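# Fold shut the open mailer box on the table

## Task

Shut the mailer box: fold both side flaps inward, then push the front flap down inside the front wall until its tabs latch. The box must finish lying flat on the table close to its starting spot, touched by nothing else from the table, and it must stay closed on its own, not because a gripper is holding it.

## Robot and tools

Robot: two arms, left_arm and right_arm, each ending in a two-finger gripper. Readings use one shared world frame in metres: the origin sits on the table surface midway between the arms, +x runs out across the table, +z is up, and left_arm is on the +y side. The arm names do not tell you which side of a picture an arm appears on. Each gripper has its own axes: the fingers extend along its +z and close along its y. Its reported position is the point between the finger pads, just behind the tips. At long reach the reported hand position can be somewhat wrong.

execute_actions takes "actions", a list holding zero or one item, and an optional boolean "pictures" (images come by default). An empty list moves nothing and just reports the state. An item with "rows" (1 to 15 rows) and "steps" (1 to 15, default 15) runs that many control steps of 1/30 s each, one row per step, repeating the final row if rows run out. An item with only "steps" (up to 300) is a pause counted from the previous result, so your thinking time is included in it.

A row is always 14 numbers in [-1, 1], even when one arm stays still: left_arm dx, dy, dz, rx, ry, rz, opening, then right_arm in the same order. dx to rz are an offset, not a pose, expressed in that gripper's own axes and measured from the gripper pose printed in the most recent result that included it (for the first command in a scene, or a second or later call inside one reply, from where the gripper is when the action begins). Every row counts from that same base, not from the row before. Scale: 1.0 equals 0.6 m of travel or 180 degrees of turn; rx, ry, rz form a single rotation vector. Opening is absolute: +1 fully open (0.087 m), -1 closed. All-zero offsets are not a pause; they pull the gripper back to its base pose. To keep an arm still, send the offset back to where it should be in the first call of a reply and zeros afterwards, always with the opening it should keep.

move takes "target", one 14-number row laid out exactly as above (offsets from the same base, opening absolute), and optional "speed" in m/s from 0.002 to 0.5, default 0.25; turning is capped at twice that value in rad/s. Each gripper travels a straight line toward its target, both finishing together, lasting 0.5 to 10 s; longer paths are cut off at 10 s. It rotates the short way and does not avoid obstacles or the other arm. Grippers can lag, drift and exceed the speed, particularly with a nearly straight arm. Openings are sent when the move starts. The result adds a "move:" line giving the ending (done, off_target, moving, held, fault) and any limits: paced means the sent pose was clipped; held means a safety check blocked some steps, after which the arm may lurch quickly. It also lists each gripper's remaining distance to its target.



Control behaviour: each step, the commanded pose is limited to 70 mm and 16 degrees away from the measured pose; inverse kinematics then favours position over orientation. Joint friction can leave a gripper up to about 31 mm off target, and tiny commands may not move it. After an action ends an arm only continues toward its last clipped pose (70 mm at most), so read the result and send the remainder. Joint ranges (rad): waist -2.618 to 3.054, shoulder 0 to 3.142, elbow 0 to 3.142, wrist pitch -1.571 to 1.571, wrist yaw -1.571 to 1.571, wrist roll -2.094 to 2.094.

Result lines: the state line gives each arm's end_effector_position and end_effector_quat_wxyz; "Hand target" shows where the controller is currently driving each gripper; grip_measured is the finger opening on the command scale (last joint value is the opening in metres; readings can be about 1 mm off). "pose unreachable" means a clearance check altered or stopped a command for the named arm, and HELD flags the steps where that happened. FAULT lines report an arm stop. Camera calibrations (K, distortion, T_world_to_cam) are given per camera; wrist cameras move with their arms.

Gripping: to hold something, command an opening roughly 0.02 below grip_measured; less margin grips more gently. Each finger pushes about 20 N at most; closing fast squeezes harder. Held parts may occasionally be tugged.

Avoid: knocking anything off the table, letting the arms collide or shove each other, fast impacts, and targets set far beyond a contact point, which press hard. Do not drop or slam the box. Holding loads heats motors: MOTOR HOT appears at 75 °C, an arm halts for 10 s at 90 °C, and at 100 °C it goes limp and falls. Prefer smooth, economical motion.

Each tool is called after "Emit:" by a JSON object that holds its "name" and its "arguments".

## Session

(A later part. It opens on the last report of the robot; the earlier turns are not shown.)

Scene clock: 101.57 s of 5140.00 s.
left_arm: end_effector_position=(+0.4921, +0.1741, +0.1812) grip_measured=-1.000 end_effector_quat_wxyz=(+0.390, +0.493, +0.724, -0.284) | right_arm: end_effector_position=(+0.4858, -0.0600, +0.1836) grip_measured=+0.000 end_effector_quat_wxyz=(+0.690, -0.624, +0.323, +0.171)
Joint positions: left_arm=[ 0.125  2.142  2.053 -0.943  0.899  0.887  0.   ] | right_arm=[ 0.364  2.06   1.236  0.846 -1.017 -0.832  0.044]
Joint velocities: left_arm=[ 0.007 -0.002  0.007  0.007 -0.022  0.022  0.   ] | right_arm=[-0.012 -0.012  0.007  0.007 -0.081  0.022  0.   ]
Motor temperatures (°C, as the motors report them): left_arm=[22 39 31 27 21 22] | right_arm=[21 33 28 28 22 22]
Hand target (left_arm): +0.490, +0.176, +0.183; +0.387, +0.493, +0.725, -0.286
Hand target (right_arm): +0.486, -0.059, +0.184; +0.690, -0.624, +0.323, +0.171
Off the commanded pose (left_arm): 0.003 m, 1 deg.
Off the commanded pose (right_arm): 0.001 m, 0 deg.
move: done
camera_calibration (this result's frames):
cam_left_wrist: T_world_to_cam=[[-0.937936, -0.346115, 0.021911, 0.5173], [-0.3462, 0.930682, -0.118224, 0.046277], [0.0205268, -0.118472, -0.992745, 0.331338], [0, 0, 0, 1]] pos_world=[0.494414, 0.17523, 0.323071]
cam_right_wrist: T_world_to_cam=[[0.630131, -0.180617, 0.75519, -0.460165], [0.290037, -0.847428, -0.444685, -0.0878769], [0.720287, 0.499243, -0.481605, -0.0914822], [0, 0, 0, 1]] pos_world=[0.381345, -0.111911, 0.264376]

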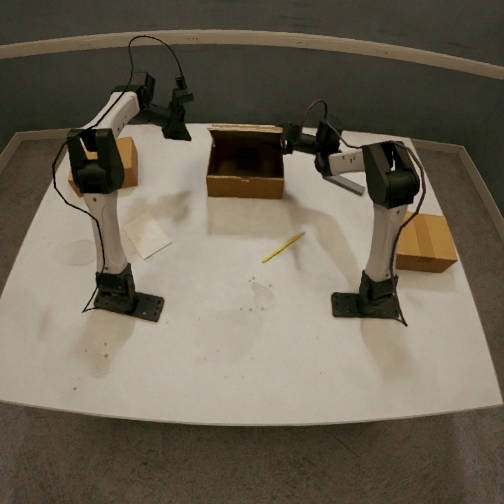

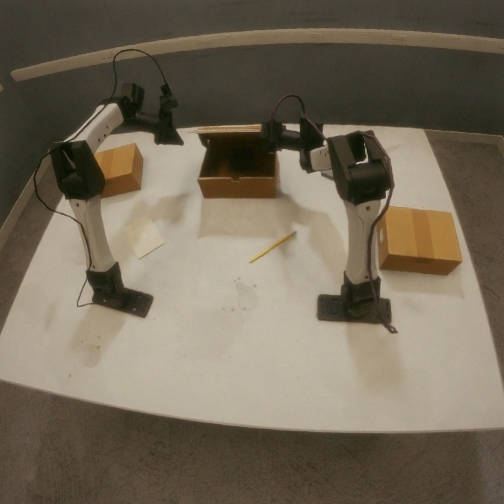

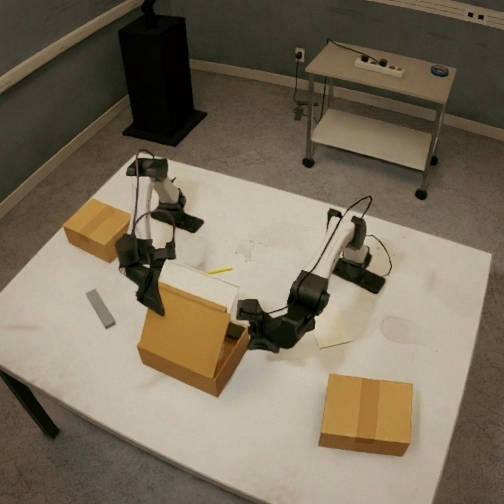

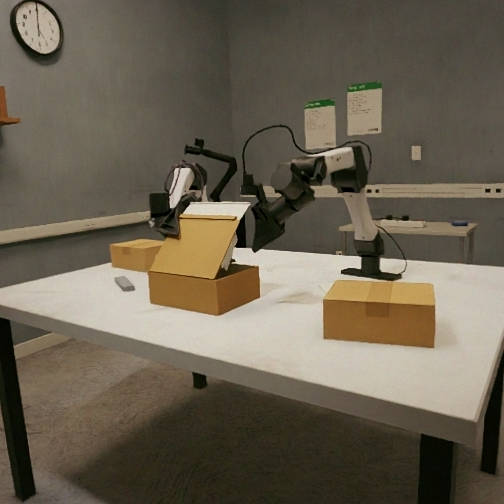

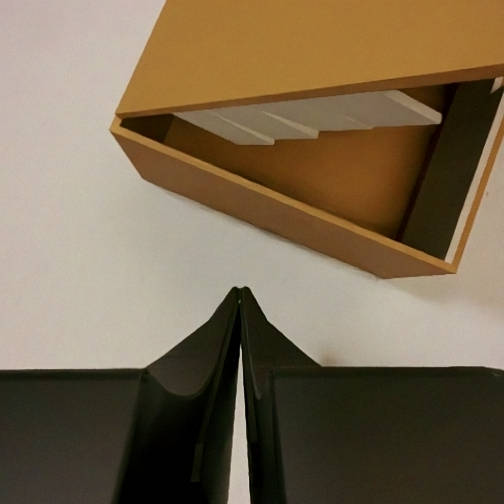

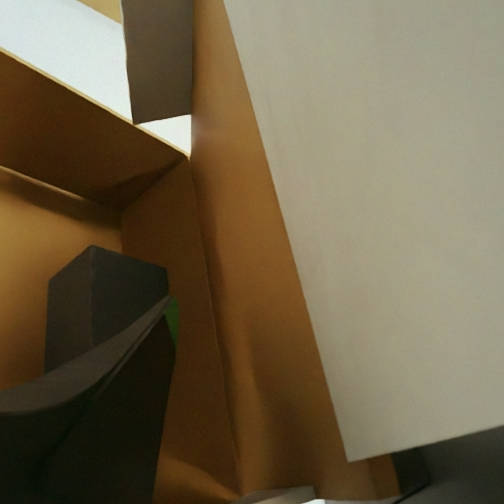

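Emit:
{"name": "move", "arguments": {"target": [-0.177,-0.098,-0.153,0,0,0,-1,0,0,0,0,0,0,0], "speed": 0.2}}

Emit:
{"name": "move", "arguments": {"target": [-0.09,-0.063,0.147,0,0,0,-1,0,0,0,0,0,0,0], "speed": 0.2}}

Emit:
{"name": "move", "arguments": {"target": [0.157,-0.067,0.067,0,0,0,-1,0,0,0,0,0,0,0], "speed": 0.06}}

Emit:
{"name": "move", "arguments": {"target": [0.065,0.095,0.082,0,0,0,-1,0,0,0,0,0,0,0], "speed": 0.06}}

Scene clock: 109.40 s of 5140.00 s.
left_arm: end_effector_position=(+0.4371, +0.1756, +0.3258) grip_measured=-1.000 end_effector_quat_wxyz=(+0.409, +0.487, +0.720, -0.277) | right_arm: end_effector_position=(+0.4857, -0.0600, +0.1836) grip_measured=+0.000 end_effector_quat_wxyz=(+0.690, -0.624, +0.323, +0.171)
Joint positions: left_arm=[ 0.125  2.194  2.773 -1.546  0.9    0.846  0.   ] | right_arm=[ 0.364  2.06   1.236  0.846 -1.017 -0.832  0.044]
Joint velocities: left_arm=[-0.017  0.007 -0.017 -0.051 -0.022 -0.051  0.   ] | right_arm=[-0.007 -0.017 -0.022  0.037 -0.066 -0.007  0.001]
Motor temperatures (°C, as the motors report them): left_arm=[22 40 31 27 21 22] | right_arm=[21 34 29 28 22 22]
Hand target (left_arm): +0.434, +0.173, +0.322; +0.399, +0.489, +0.723, -0.281
Hand target (right_arm): +0.486, -0.060, +0.184; +0.690, -0.624, +0.323, +0.171
Off the commanded pose (left_arm): 0.006 m, 2 deg.
Off the commanded pose (right_arm): 0.000 m, 0 deg.
joint sent to its limit (left arm) — the command would take joint 4 (wrist pitch) past its lower limit, so that joint was sent only as far as its limit.
After step 90, 3.20 s passed at rest.
move: done
camera_calibration (this result's frames):
cam_left_wrist: T_world_to_cam=[[-0.930795, -0.36553, -0.00284858, 0.471463], [-0.361292, 0.921134, -0.144848, 0.059858], [0.0555703, -0.133795, -0.98945, 0.462433], [0, 0, 0, 1]] pos_world=[0.434764, 0.179068, 0.467568]
cam_right_wrist: T_world_to_cam=[[0.630198, -0.180371, 0.755193, -0.460138], [0.290362, -0.84732, -0.444678, -0.0879889], [0.720097, 0.499514, -0.481607, -0.0913428], [0, 0, 0, 1]] pos_world=[0.381303, -0.111923, 0.264375]

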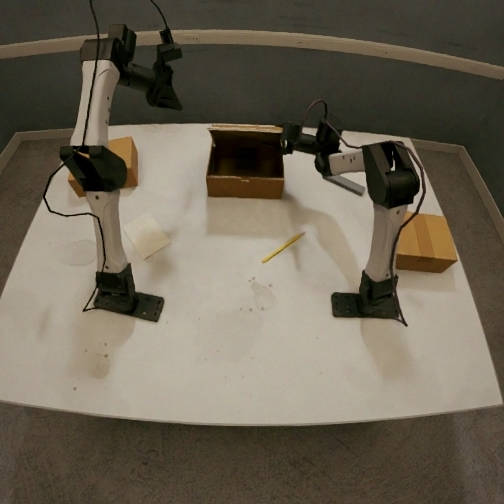

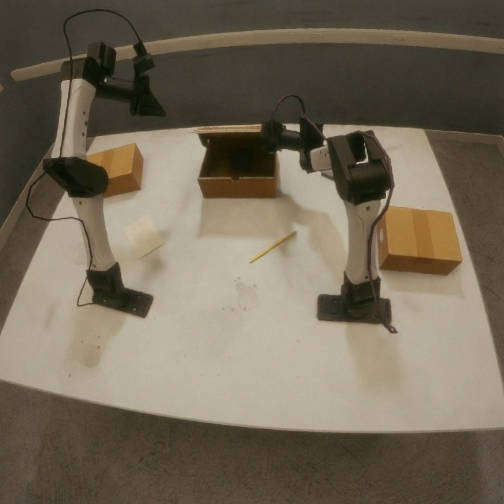

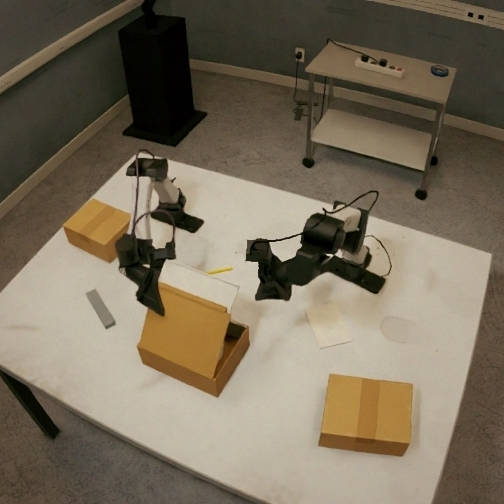

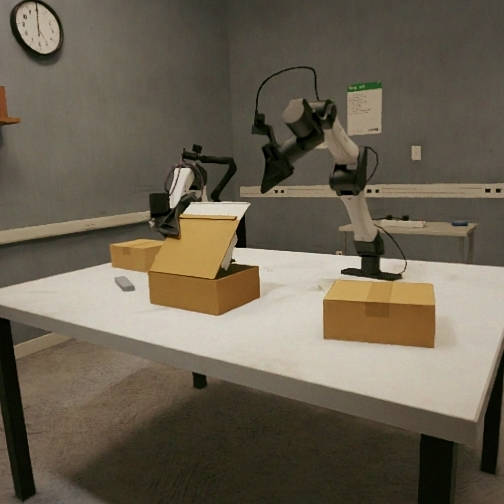

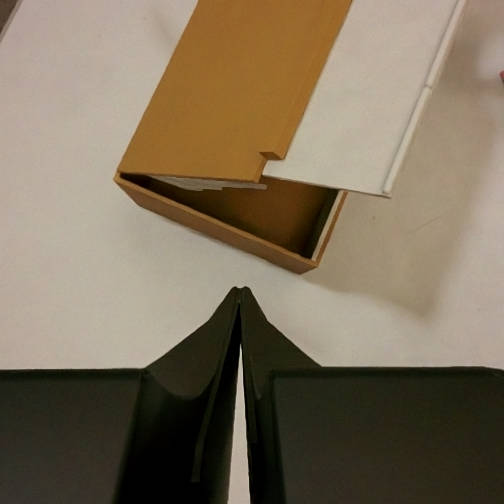

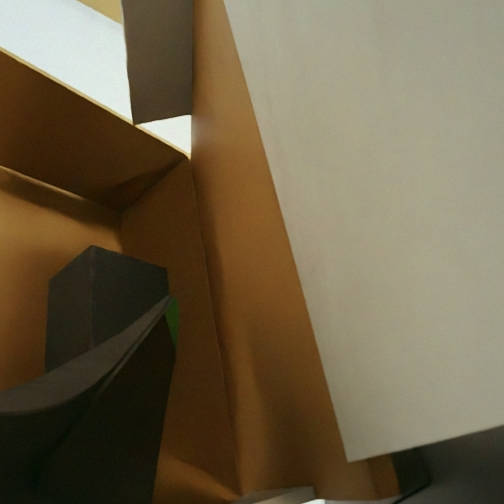

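Scene clock: 110.53 s of 5140.00 s.
left_arm: end_effector_position=(+0.4355, +0.0668, +0.3295) grip_measured=-1.000 end_effector_quat_wxyz=(+0.406, +0.489, +0.718, -0.284) | right_arm: end_effector_position=(+0.4857, -0.0600, +0.1836) grip_measured=+0.000 end_effector_quat_wxyz=(+0.690, -0.624, +0.323, +0.171)
Joint positions: left_arm=[-0.141  2.215  2.773 -1.317  0.741  0.557  0.   ] | right_arm=[ 0.364  2.06   1.236  0.846 -1.017 -0.832  0.044]
Joint velocities: left_arm=[-0.002 -0.032 -0.002  0.022 -0.095 -0.11   0.   ] | right_arm=[ 0.007 -0.002  0.002 -0.022 -0.051 -0.007 -0.   ]
Motor temperatures (°C, as the motors report them): left_arm=[22 40 31 27 21 22] | right_arm=[21 34 29 28 22 22]
Hand target (left_arm): +0.442, +0.067, +0.327; +0.410, +0.485, +0.720, -0.280
Hand target (right_arm): +0.486, -0.060, +0.184; +0.690, -0.624, +0.323, +0.171
Off the commanded pose (left_arm): 0.006 m, 1 deg.
Off the commanded pose (right_arm): 0.000 m, 0 deg.
move: done
camera_calibration (this result's frames):
cam_left_wrist: T_world_to_cam=[[-0.935481, -0.353319, 0.00633039, 0.42843], [-0.35025, 0.924679, -0.149314, 0.156442], [0.0469018, -0.141897, -0.98877, 0.455774], [0, 0, 0, 1]] pos_world=[0.434205, 0.0713871, 0.471303]
cam_right_wrist: T_world_to_cam=[[0.630265, -0.180124, 0.755196, -0.460111], [0.290686, -0.847213, -0.44467, -0.0881009], [0.719908, 0.499785, -0.481609, -0.0912033], [0, 0, 0, 1]] pos_world=[0.38126, -0.111935, 0.264374]

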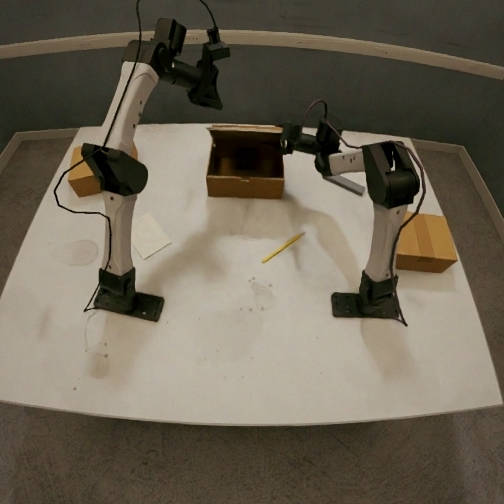

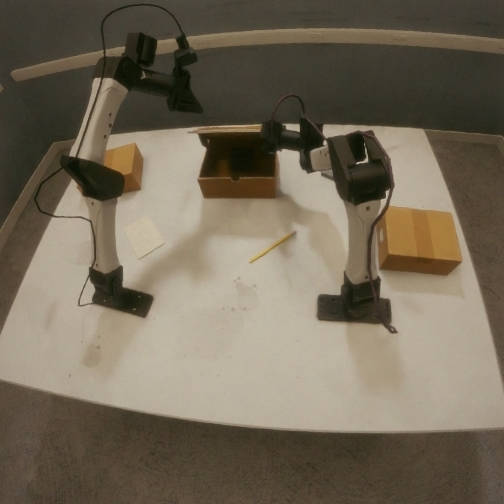

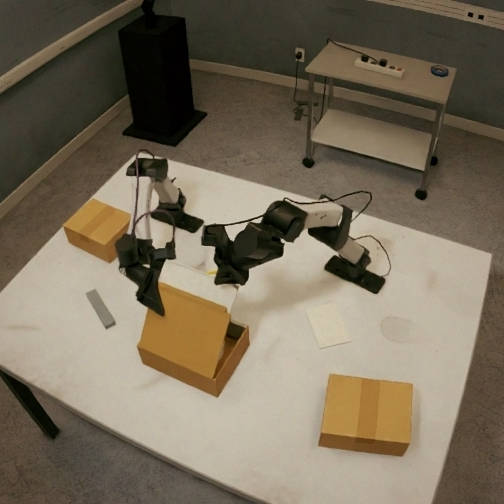

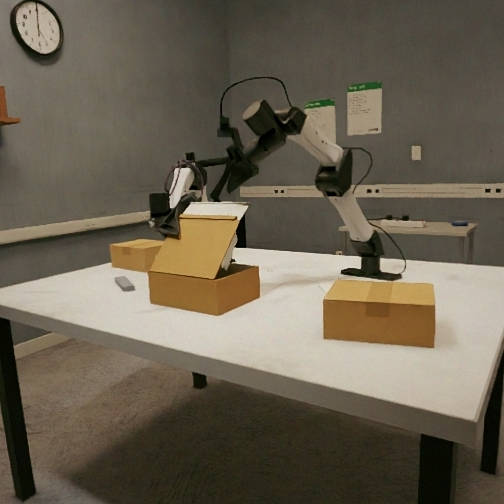

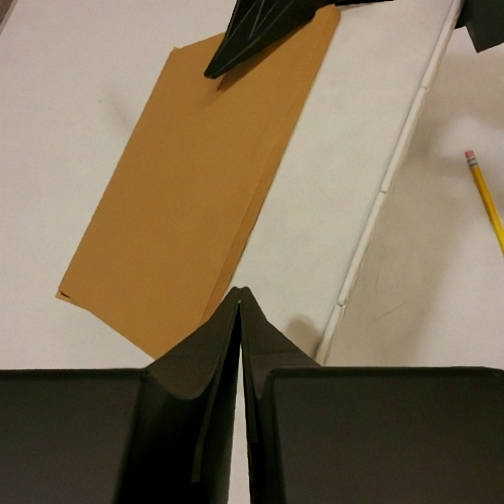

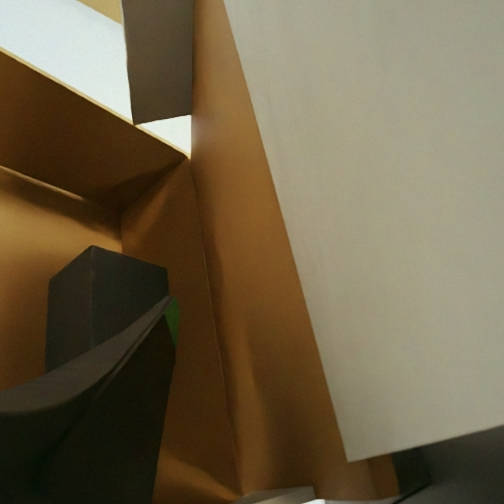

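Scene clock: 112.63 s of 5140.00 s.
left_arm: end_effector_position=(+0.3958, +0.0661, +0.2373) grip_measured=-1.000 end_effector_quat_wxyz=(+0.411, +0.489, +0.715, -0.285) | right_arm: end_effector_position=(+0.4849, -0.0598, +0.1821) grip_measured=+0.000 end_effector_quat_wxyz=(+0.688, -0.625, +0.324, +0.174)
Joint positions: left_arm=[-0.174  1.74   1.644 -0.63   0.719  0.523  0.   ] | right_arm=[ 0.364  2.06   1.236  0.839 -1.021 -0.832  0.044]
Joint velocities: left_arm=[ 0.017 -0.022 -0.017 -0.081 -0.066 -0.007  0.   ] | right_arm=[ 0.002 -0.007  0.002  0.037 -0.037  0.022 -0.001]
Motor temperatures (°C, as the motors report them): left_arm=[22 40 31 27 21 22] | right_arm=[21 34 29 28 22 22]
Hand target (left_arm): +0.392, +0.064, +0.231; +0.406, +0.489, +0.718, -0.285
Hand target (right_arm): +0.486, -0.060, +0.184; +0.690, -0.625, +0.323, +0.171
Off the commanded pose (left_arm): 0.010 m, 1 deg.
Off the commanded pose (right_arm): 0.002 m, 0 deg.
move: done
camera_calibration (this result's frames):
cam_left_wrist: T_world_to_cam=[[-0.935567, -0.353148, -0.000147116, 0.393205], [-0.348648, 0.923711, -0.158753, 0.131057], [0.0561991, -0.148473, -0.987318, 0.362748], [0, 0, 0, 1]] pos_world=[0.393176, 0.071659, 0.379011]
cam_right_wrist: T_world_to_cam=[[0.636318, -0.176103, 0.751058, -0.460437], [0.290382, -0.847307, -0.444691, -0.0882424], [0.714688, 0.501058, -0.488019, -0.0876993], [0, 0, 0, 1]] pos_world=[0.381286, -0.11191, 0.263775]

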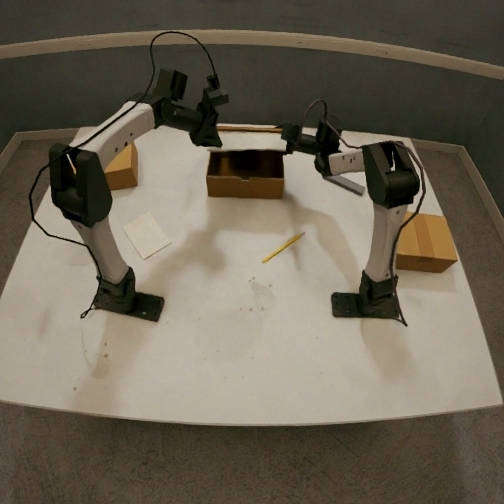

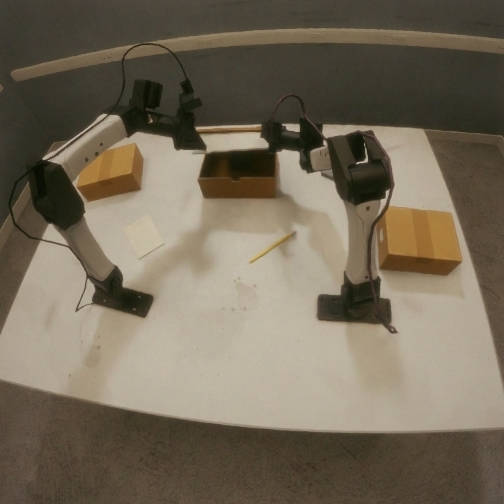

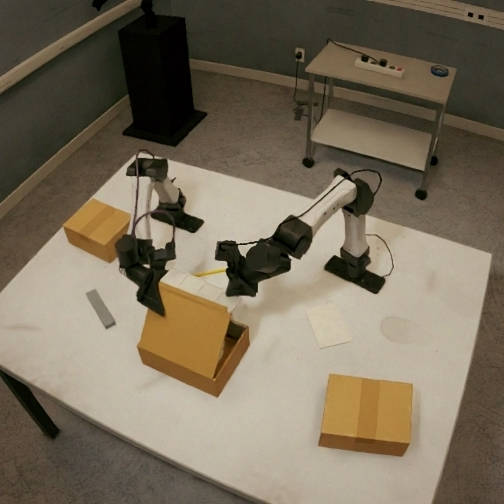

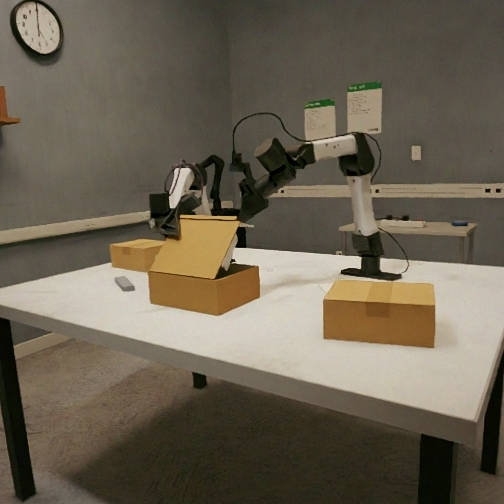

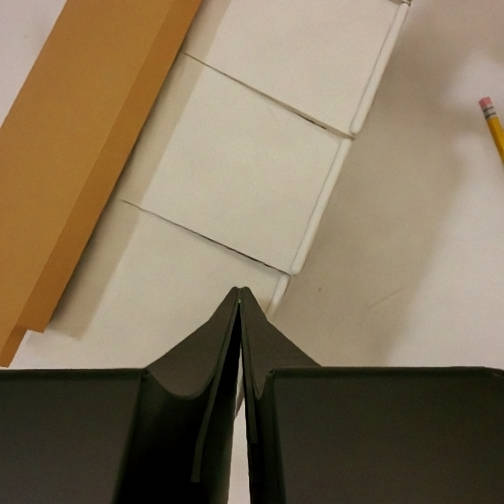

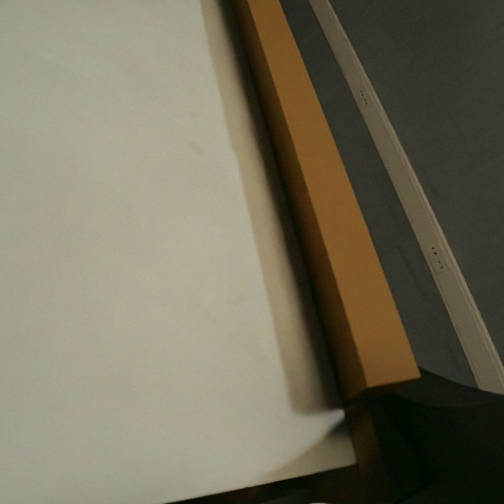

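Scene clock: 114.33 s of 5140.00 s.
left_arm: end_effector_position=(+0.4364, +0.0581, +0.1919) grip_measured=-1.000 end_effector_quat_wxyz=(+0.407, +0.495, +0.704, -0.305) | right_arm: end_effector_position=(+0.4861, -0.0603, +0.1820) grip_measured=+0.000 end_effector_quat_wxyz=(+0.689, -0.624, +0.327, +0.172)
Joint positions: left_arm=[-0.143  1.915  1.682 -0.523  0.79   0.559  0.   ] | right_arm=[ 0.364  2.06   1.236  0.838 -1.014 -0.832  0.044]
Joint velocities: left_arm=[ 0.002  0.002 -0.017  0.051  0.022  0.007  0.   ] | right_arm=[ 0.002 -0.002 -0.017  0.022  0.081  0.051  0.   ]
Motor temperatures (°C, as the motors report them): left_arm=[22 40 31 27 21 22] | right_arm=[21 34 29 28 22 22]
Hand target (left_arm): +0.455, +0.067, +0.177; +0.411, +0.489, +0.715, -0.284
Hand target (right_arm): +0.485, -0.060, +0.182; +0.688, -0.625, +0.325, +0.174
Off the commanded pose (left_arm): 0.026 m, 3 deg.
Off the commanded pose (right_arm): 0.001 m, 0 deg.
move: off_target (left_arm)
camera_calibration (this result's frames):
cam_left_wrist: T_world_to_cam=[[-0.948518, -0.31593, 0.0224017, 0.427437], [-0.314758, 0.932403, -0.177626, 0.133737], [0.0352301, -0.175533, -0.983843, 0.324509], [0, 0, 0, 1]] pos_world=[0.436094, 0.0673053, 0.333445]
cam_right_wrist: T_world_to_cam=[[0.635321, -0.180695, 0.750811, -0.460978], [0.284058, -0.849398, -0.444786, -0.0860824], [0.718107, 0.495855, -0.488312, -0.0902336], [0, 0, 0, 1]] pos_world=[0.382119, -0.111672, 0.263757]

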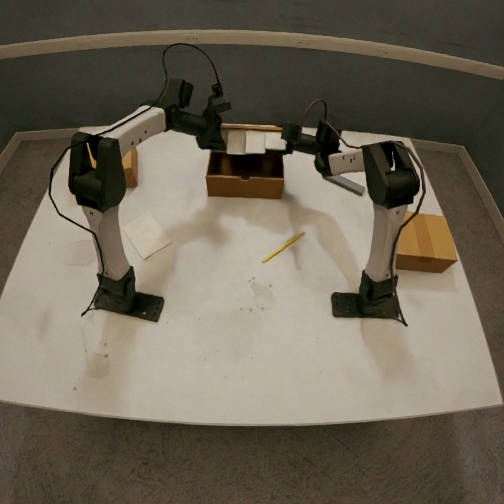

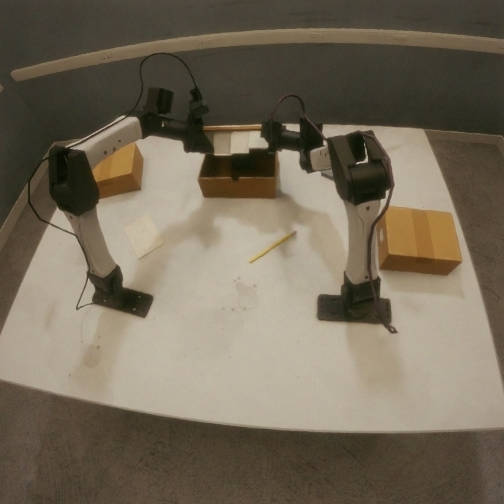

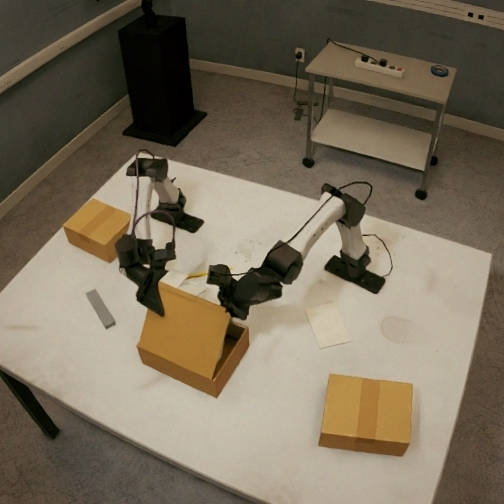

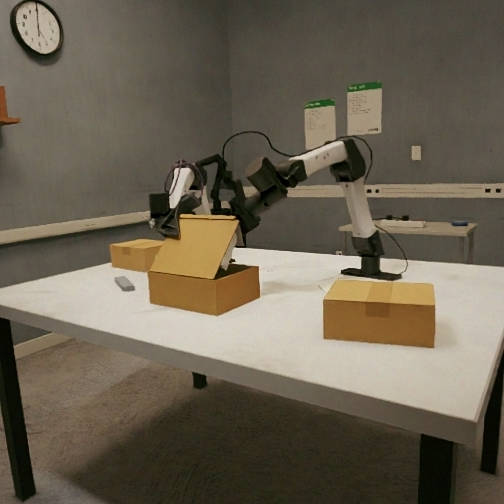

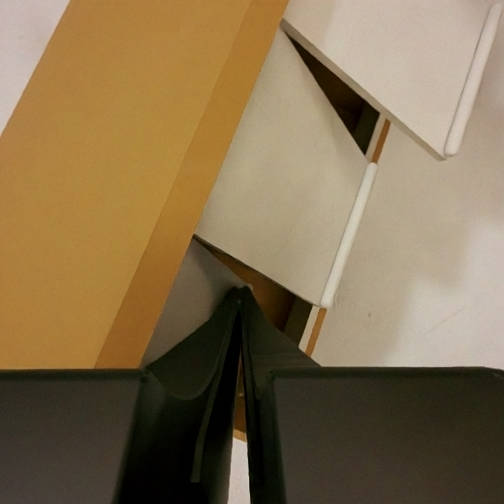

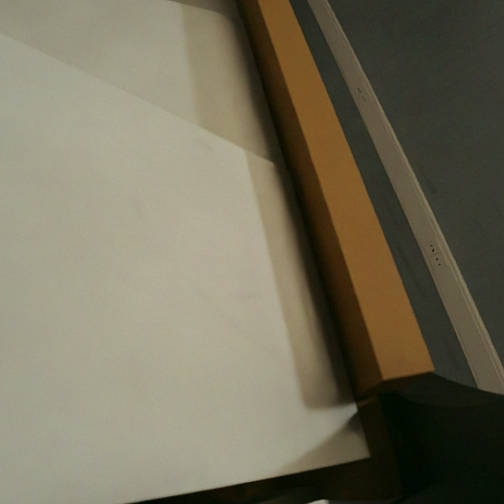

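Emit:
{"name": "move", "arguments": {"target": [-0.06,-0.072,-0.07,0,0,0,-1,0,0,0,0,0,0,0], "speed": 0.15}}

Emit:
{"name": "move", "arguments": {"target": [-0.078,-0.052,0.12,0,0,0,-1,0,0,0,0,0,0,0], "speed": 0.15}}

Emit:
{"name": "move", "arguments": {"target": [0.075,0.095,0.088,0,0,0,-1,0,0,0,0,0,0,0], "speed": 0.06}}

Scene clock: 118.00 s of 5140.00 s.
left_arm: end_effector_position=(+0.3961, +0.0637, +0.2513) grip_measured=-1.000 end_effector_quat_wxyz=(+0.422, +0.497, +0.695, -0.303) | right_arm: end_effector_position=(+0.4867, -0.0606, +0.1821) grip_measured=+0.000 end_effector_quat_wxyz=(+0.689, -0.623, +0.328, +0.171)
Joint positions: left_arm=[-0.161  1.747  1.682 -0.641  0.78   0.538  0.   ] | right_arm=[ 0.364  2.06   1.236  0.838 -1.01  -0.832  0.044]
Joint velocities: left_arm=[-0.017 -0.012 -0.002 -0.037 -0.007 -0.037  0.   ] | right_arm=[ 0.012 -0.007 -0.012  0.007  0.095 -0.022 -0.   ]
Motor temperatures (°C, as the motors report them): left_arm=[22 39 31 28 21 22] | right_arm=[21 34 29 28 22 22]
Hand target (left_arm): +0.391, +0.062, +0.246; +0.407, +0.495, +0.704, -0.305
Hand target (right_arm): +0.486, -0.060, +0.182; +0.689, -0.624, +0.327, +0.172
Off the commanded pose (left_arm): 0.009 m, 2 deg.
Off the commanded pose (right_arm): 0.001 m, 0 deg.
move: done
camera_calibration (this result's frames):
cam_left_wrist: T_world_to_cam=[[-0.94887, -0.31565, -0.00329545, 0.396233], [-0.308556, 0.929646, -0.201374, 0.130123], [0.0666274, -0.190061, -0.979509, 0.372807], [0, 0, 0, 1]] pos_world=[0.391285, 0.0749591, 0.392677]
cam_right_wrist: T_world_to_cam=[[0.634708, -0.182909, 0.750793, -0.461216], [0.281134, -0.850348, -0.444829, -0.0850741], [0.719798, 0.49341, -0.488301, -0.091484], [0, 0, 0, 1]] pos_world=[0.382505, -0.111564, 0.263763]

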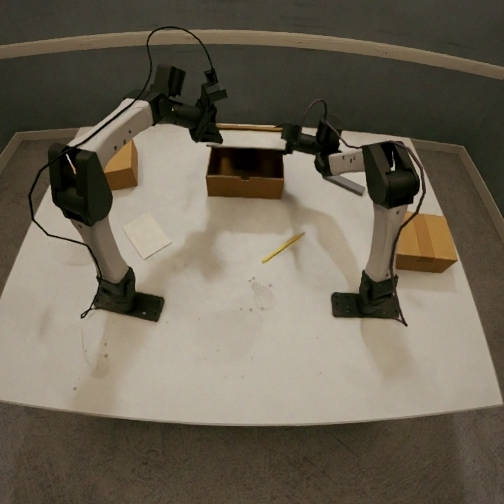

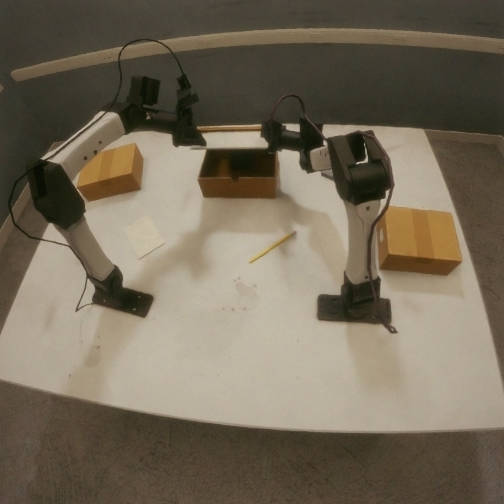

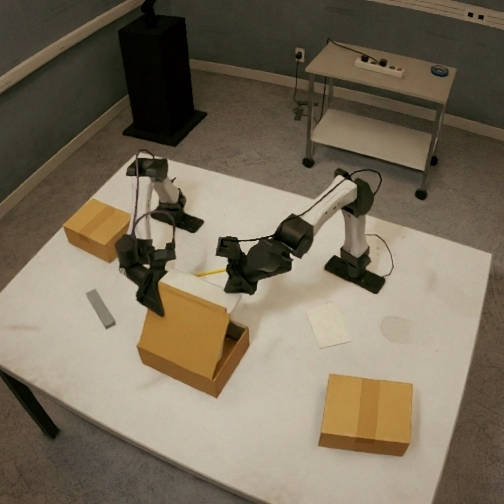

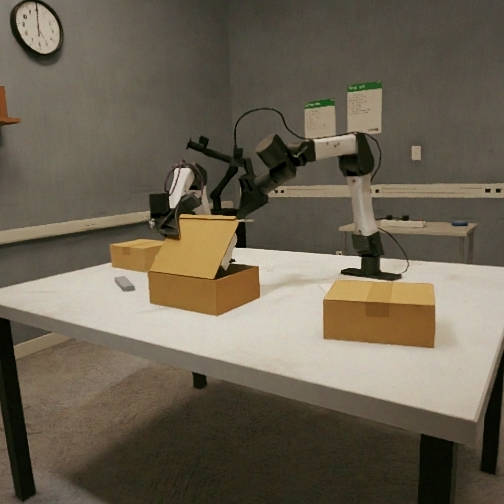

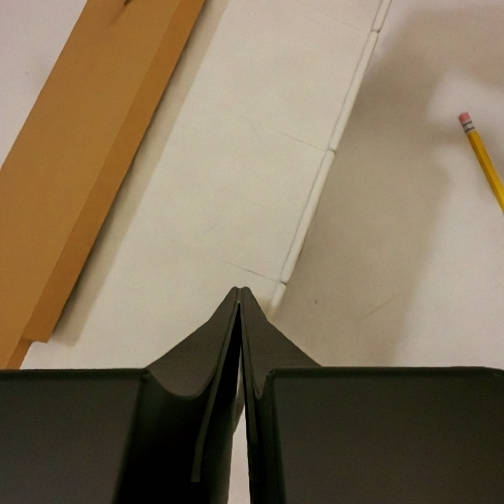

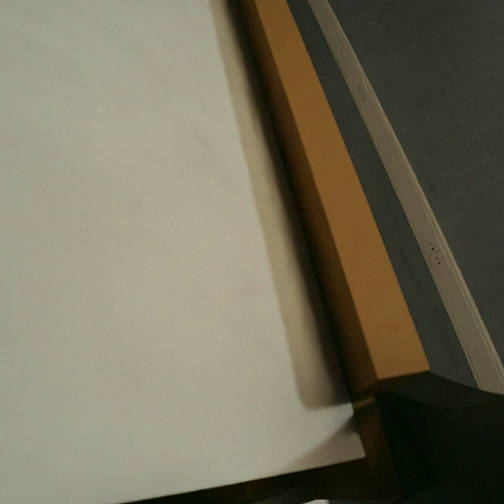

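Scene clock: 119.10 s of 5140.00 s.
left_arm: end_effector_position=(+0.3908, -0.0242, +0.2628) grip_measured=-1.000 end_effector_quat_wxyz=(+0.422, +0.499, +0.692, -0.307) | right_arm: end_effector_position=(+0.4867, -0.0606, +0.1821) grip_measured=+0.000 end_effector_quat_wxyz=(+0.689, -0.623, +0.328, +0.171)
Joint positions: left_arm=[-0.368  1.864  1.843 -0.576  0.625  0.374  0.   ] | right_arm=[ 0.364  2.06   1.236  0.838 -1.01  -0.832  0.044]
Joint velocities: left_arm=[ 0.007 -0.002 -0.012  0.066  0.007  0.007  0.   ] | right_arm=[-0.022 -0.002  0.002 -0.037 -0.007 -0.051  0.001]
Motor temperatures (°C, as the motors report them): left_arm=[22 39 32 28 21 22] | right_arm=[21 34 29 28 22 22]
Hand target (left_arm): +0.395, -0.027, +0.259; +0.421, +0.496, +0.695, -0.305
Hand target (right_arm): +0.487, -0.061, +0.182; +0.689, -0.623, +0.328, +0.171
Off the commanded pose (left_arm): 0.006 m, 1 deg.
Off the commanded pose (right_arm): 0.000 m, 0 deg.
move: done
camera_calibration (this result's frames):
cam_left_wrist: T_world_to_cam=[[-0.951746, -0.306884, -0.00146322, 0.364338], [-0.299854, 0.930938, -0.208427, 0.210951], [0.0653252, -0.197931, -0.978037, 0.36761], [0, 0, 0, 1]] pos_world=[0.385997, -0.0118108, 0.404037]
cam_right_wrist: T_world_to_cam=[[0.634708, -0.182909, 0.750793, -0.461216], [0.281134, -0.850348, -0.444829, -0.0850741], [0.719798, 0.49341, -0.488301, -0.091484], [0, 0, 0, 1]] pos_world=[0.382505, -0.111564, 0.263763]

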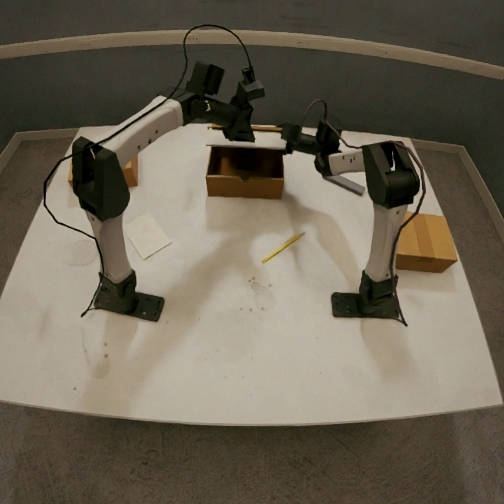

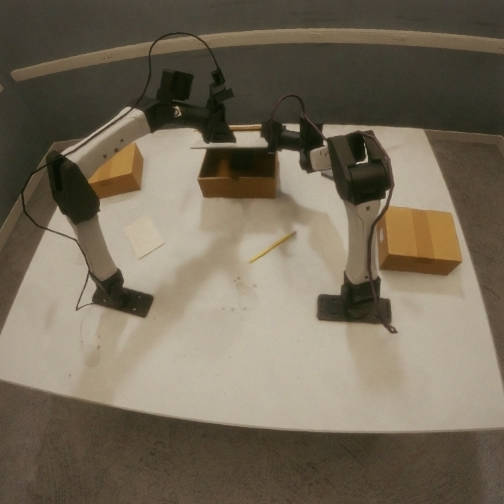

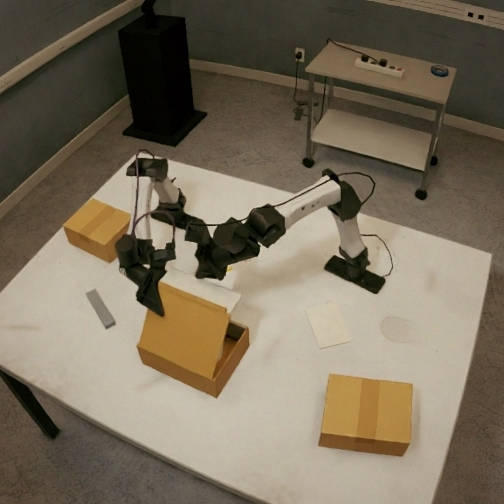

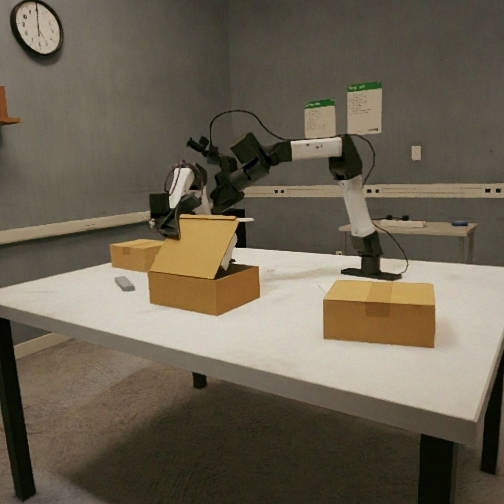

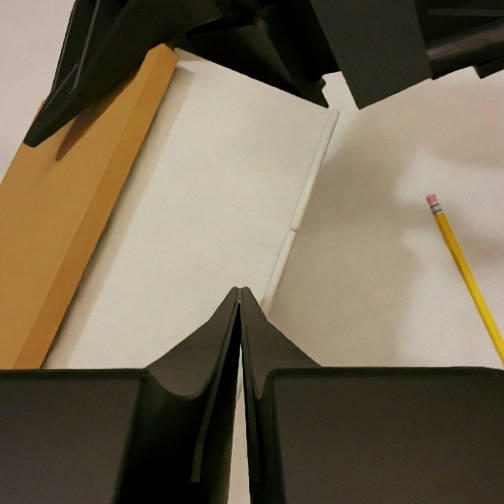

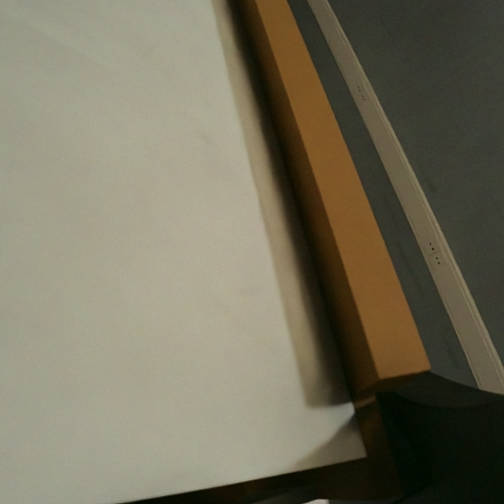

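Scene clock: 120.87 s of 5140.00 s.
left_arm: end_effector_position=(+0.4305, -0.0309, +0.2180) grip_measured=-1.000 end_effector_quat_wxyz=(+0.416, +0.501, +0.684, -0.329) | right_arm: end_effector_position=(+0.4879, -0.0611, +0.1823) grip_measured=+0.000 end_effector_quat_wxyz=(+0.690, -0.624, +0.328, +0.166)
Joint positions: left_arm=[-0.319  2.017  1.87  -0.469  0.712  0.396  0.   ] | right_arm=[ 0.364  2.06   1.236  0.838 -1.004 -0.839  0.044]
Joint velocities: left_arm=[-0.007 -0.022 -0.002  0.066 -0.037  0.007  0.   ] | right_arm=[-0.007 -0.007 -0.002 -0.007  0.11   0.066 -0.   ]
Motor temperatures (°C, as the motors report them): left_arm=[22 39 32 28 21 22] | right_arm=[21 34 29 28 22 22]
Hand target (left_arm): +0.450, -0.029, +0.197; +0.422, +0.499, +0.692, -0.306
Hand target (right_arm): +0.487, -0.061, +0.182; +0.689, -0.623, +0.328, +0.171
Off the commanded pose (left_arm): 0.030 m, 3 deg.
Off the commanded pose (right_arm): 0.001 m, 1 deg.
move: off_target (left_arm)
camera_calibration (this result's frames):
cam_left_wrist: T_world_to_cam=[[-0.960847, -0.27559, 0.0286927, 0.398317], [-0.274762, 0.934325, -0.227029, 0.213075], [0.0357584, -0.226023, -0.973465, 0.33072], [0, 0, 0, 1]] pos_world=[0.429441, -0.0145591, 0.35889]
cam_right_wrist: T_world_to_cam=[[0.628228, -0.18578, 0.755523, -0.460159], [0.278669, -0.852918, -0.441446, -0.0853325], [0.726411, 0.48787, -0.484056, -0.0963489], [0, 0, 0, 1]] pos_world=[0.382853, -0.111264, 0.263353]

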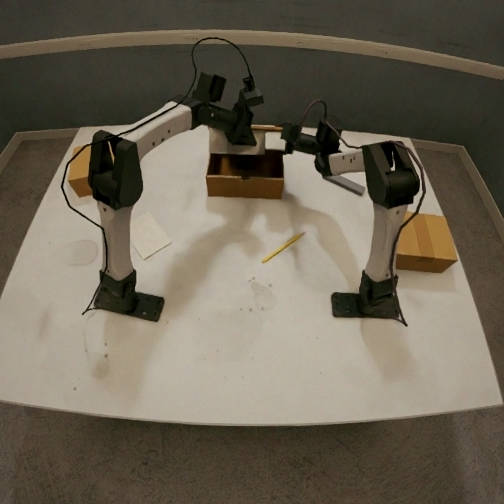

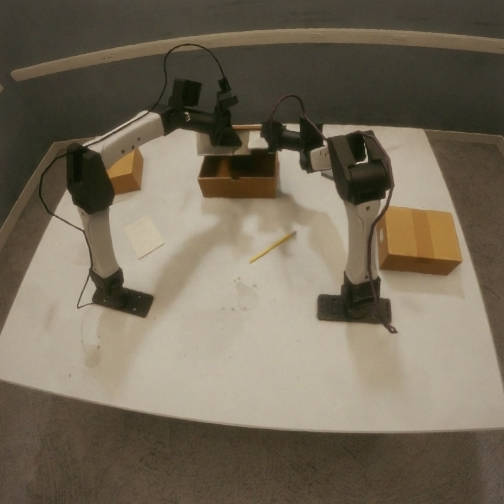

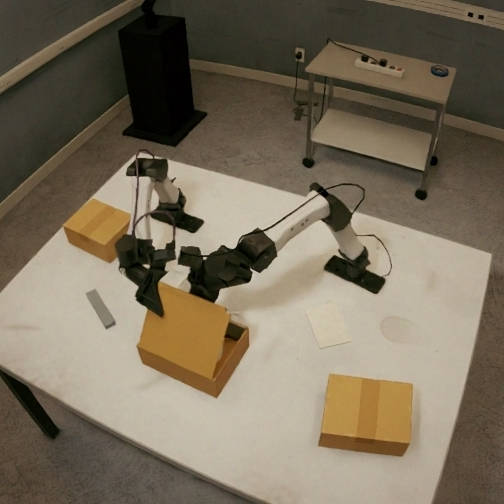

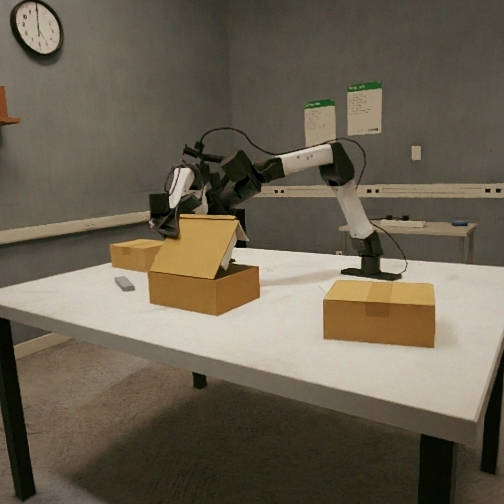

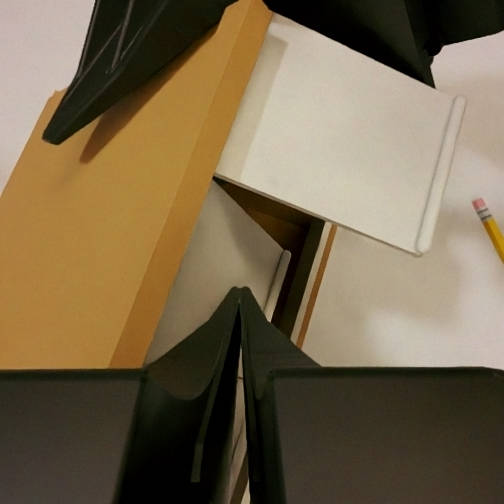

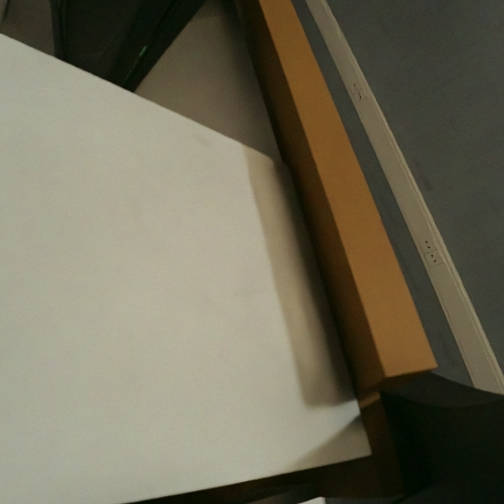

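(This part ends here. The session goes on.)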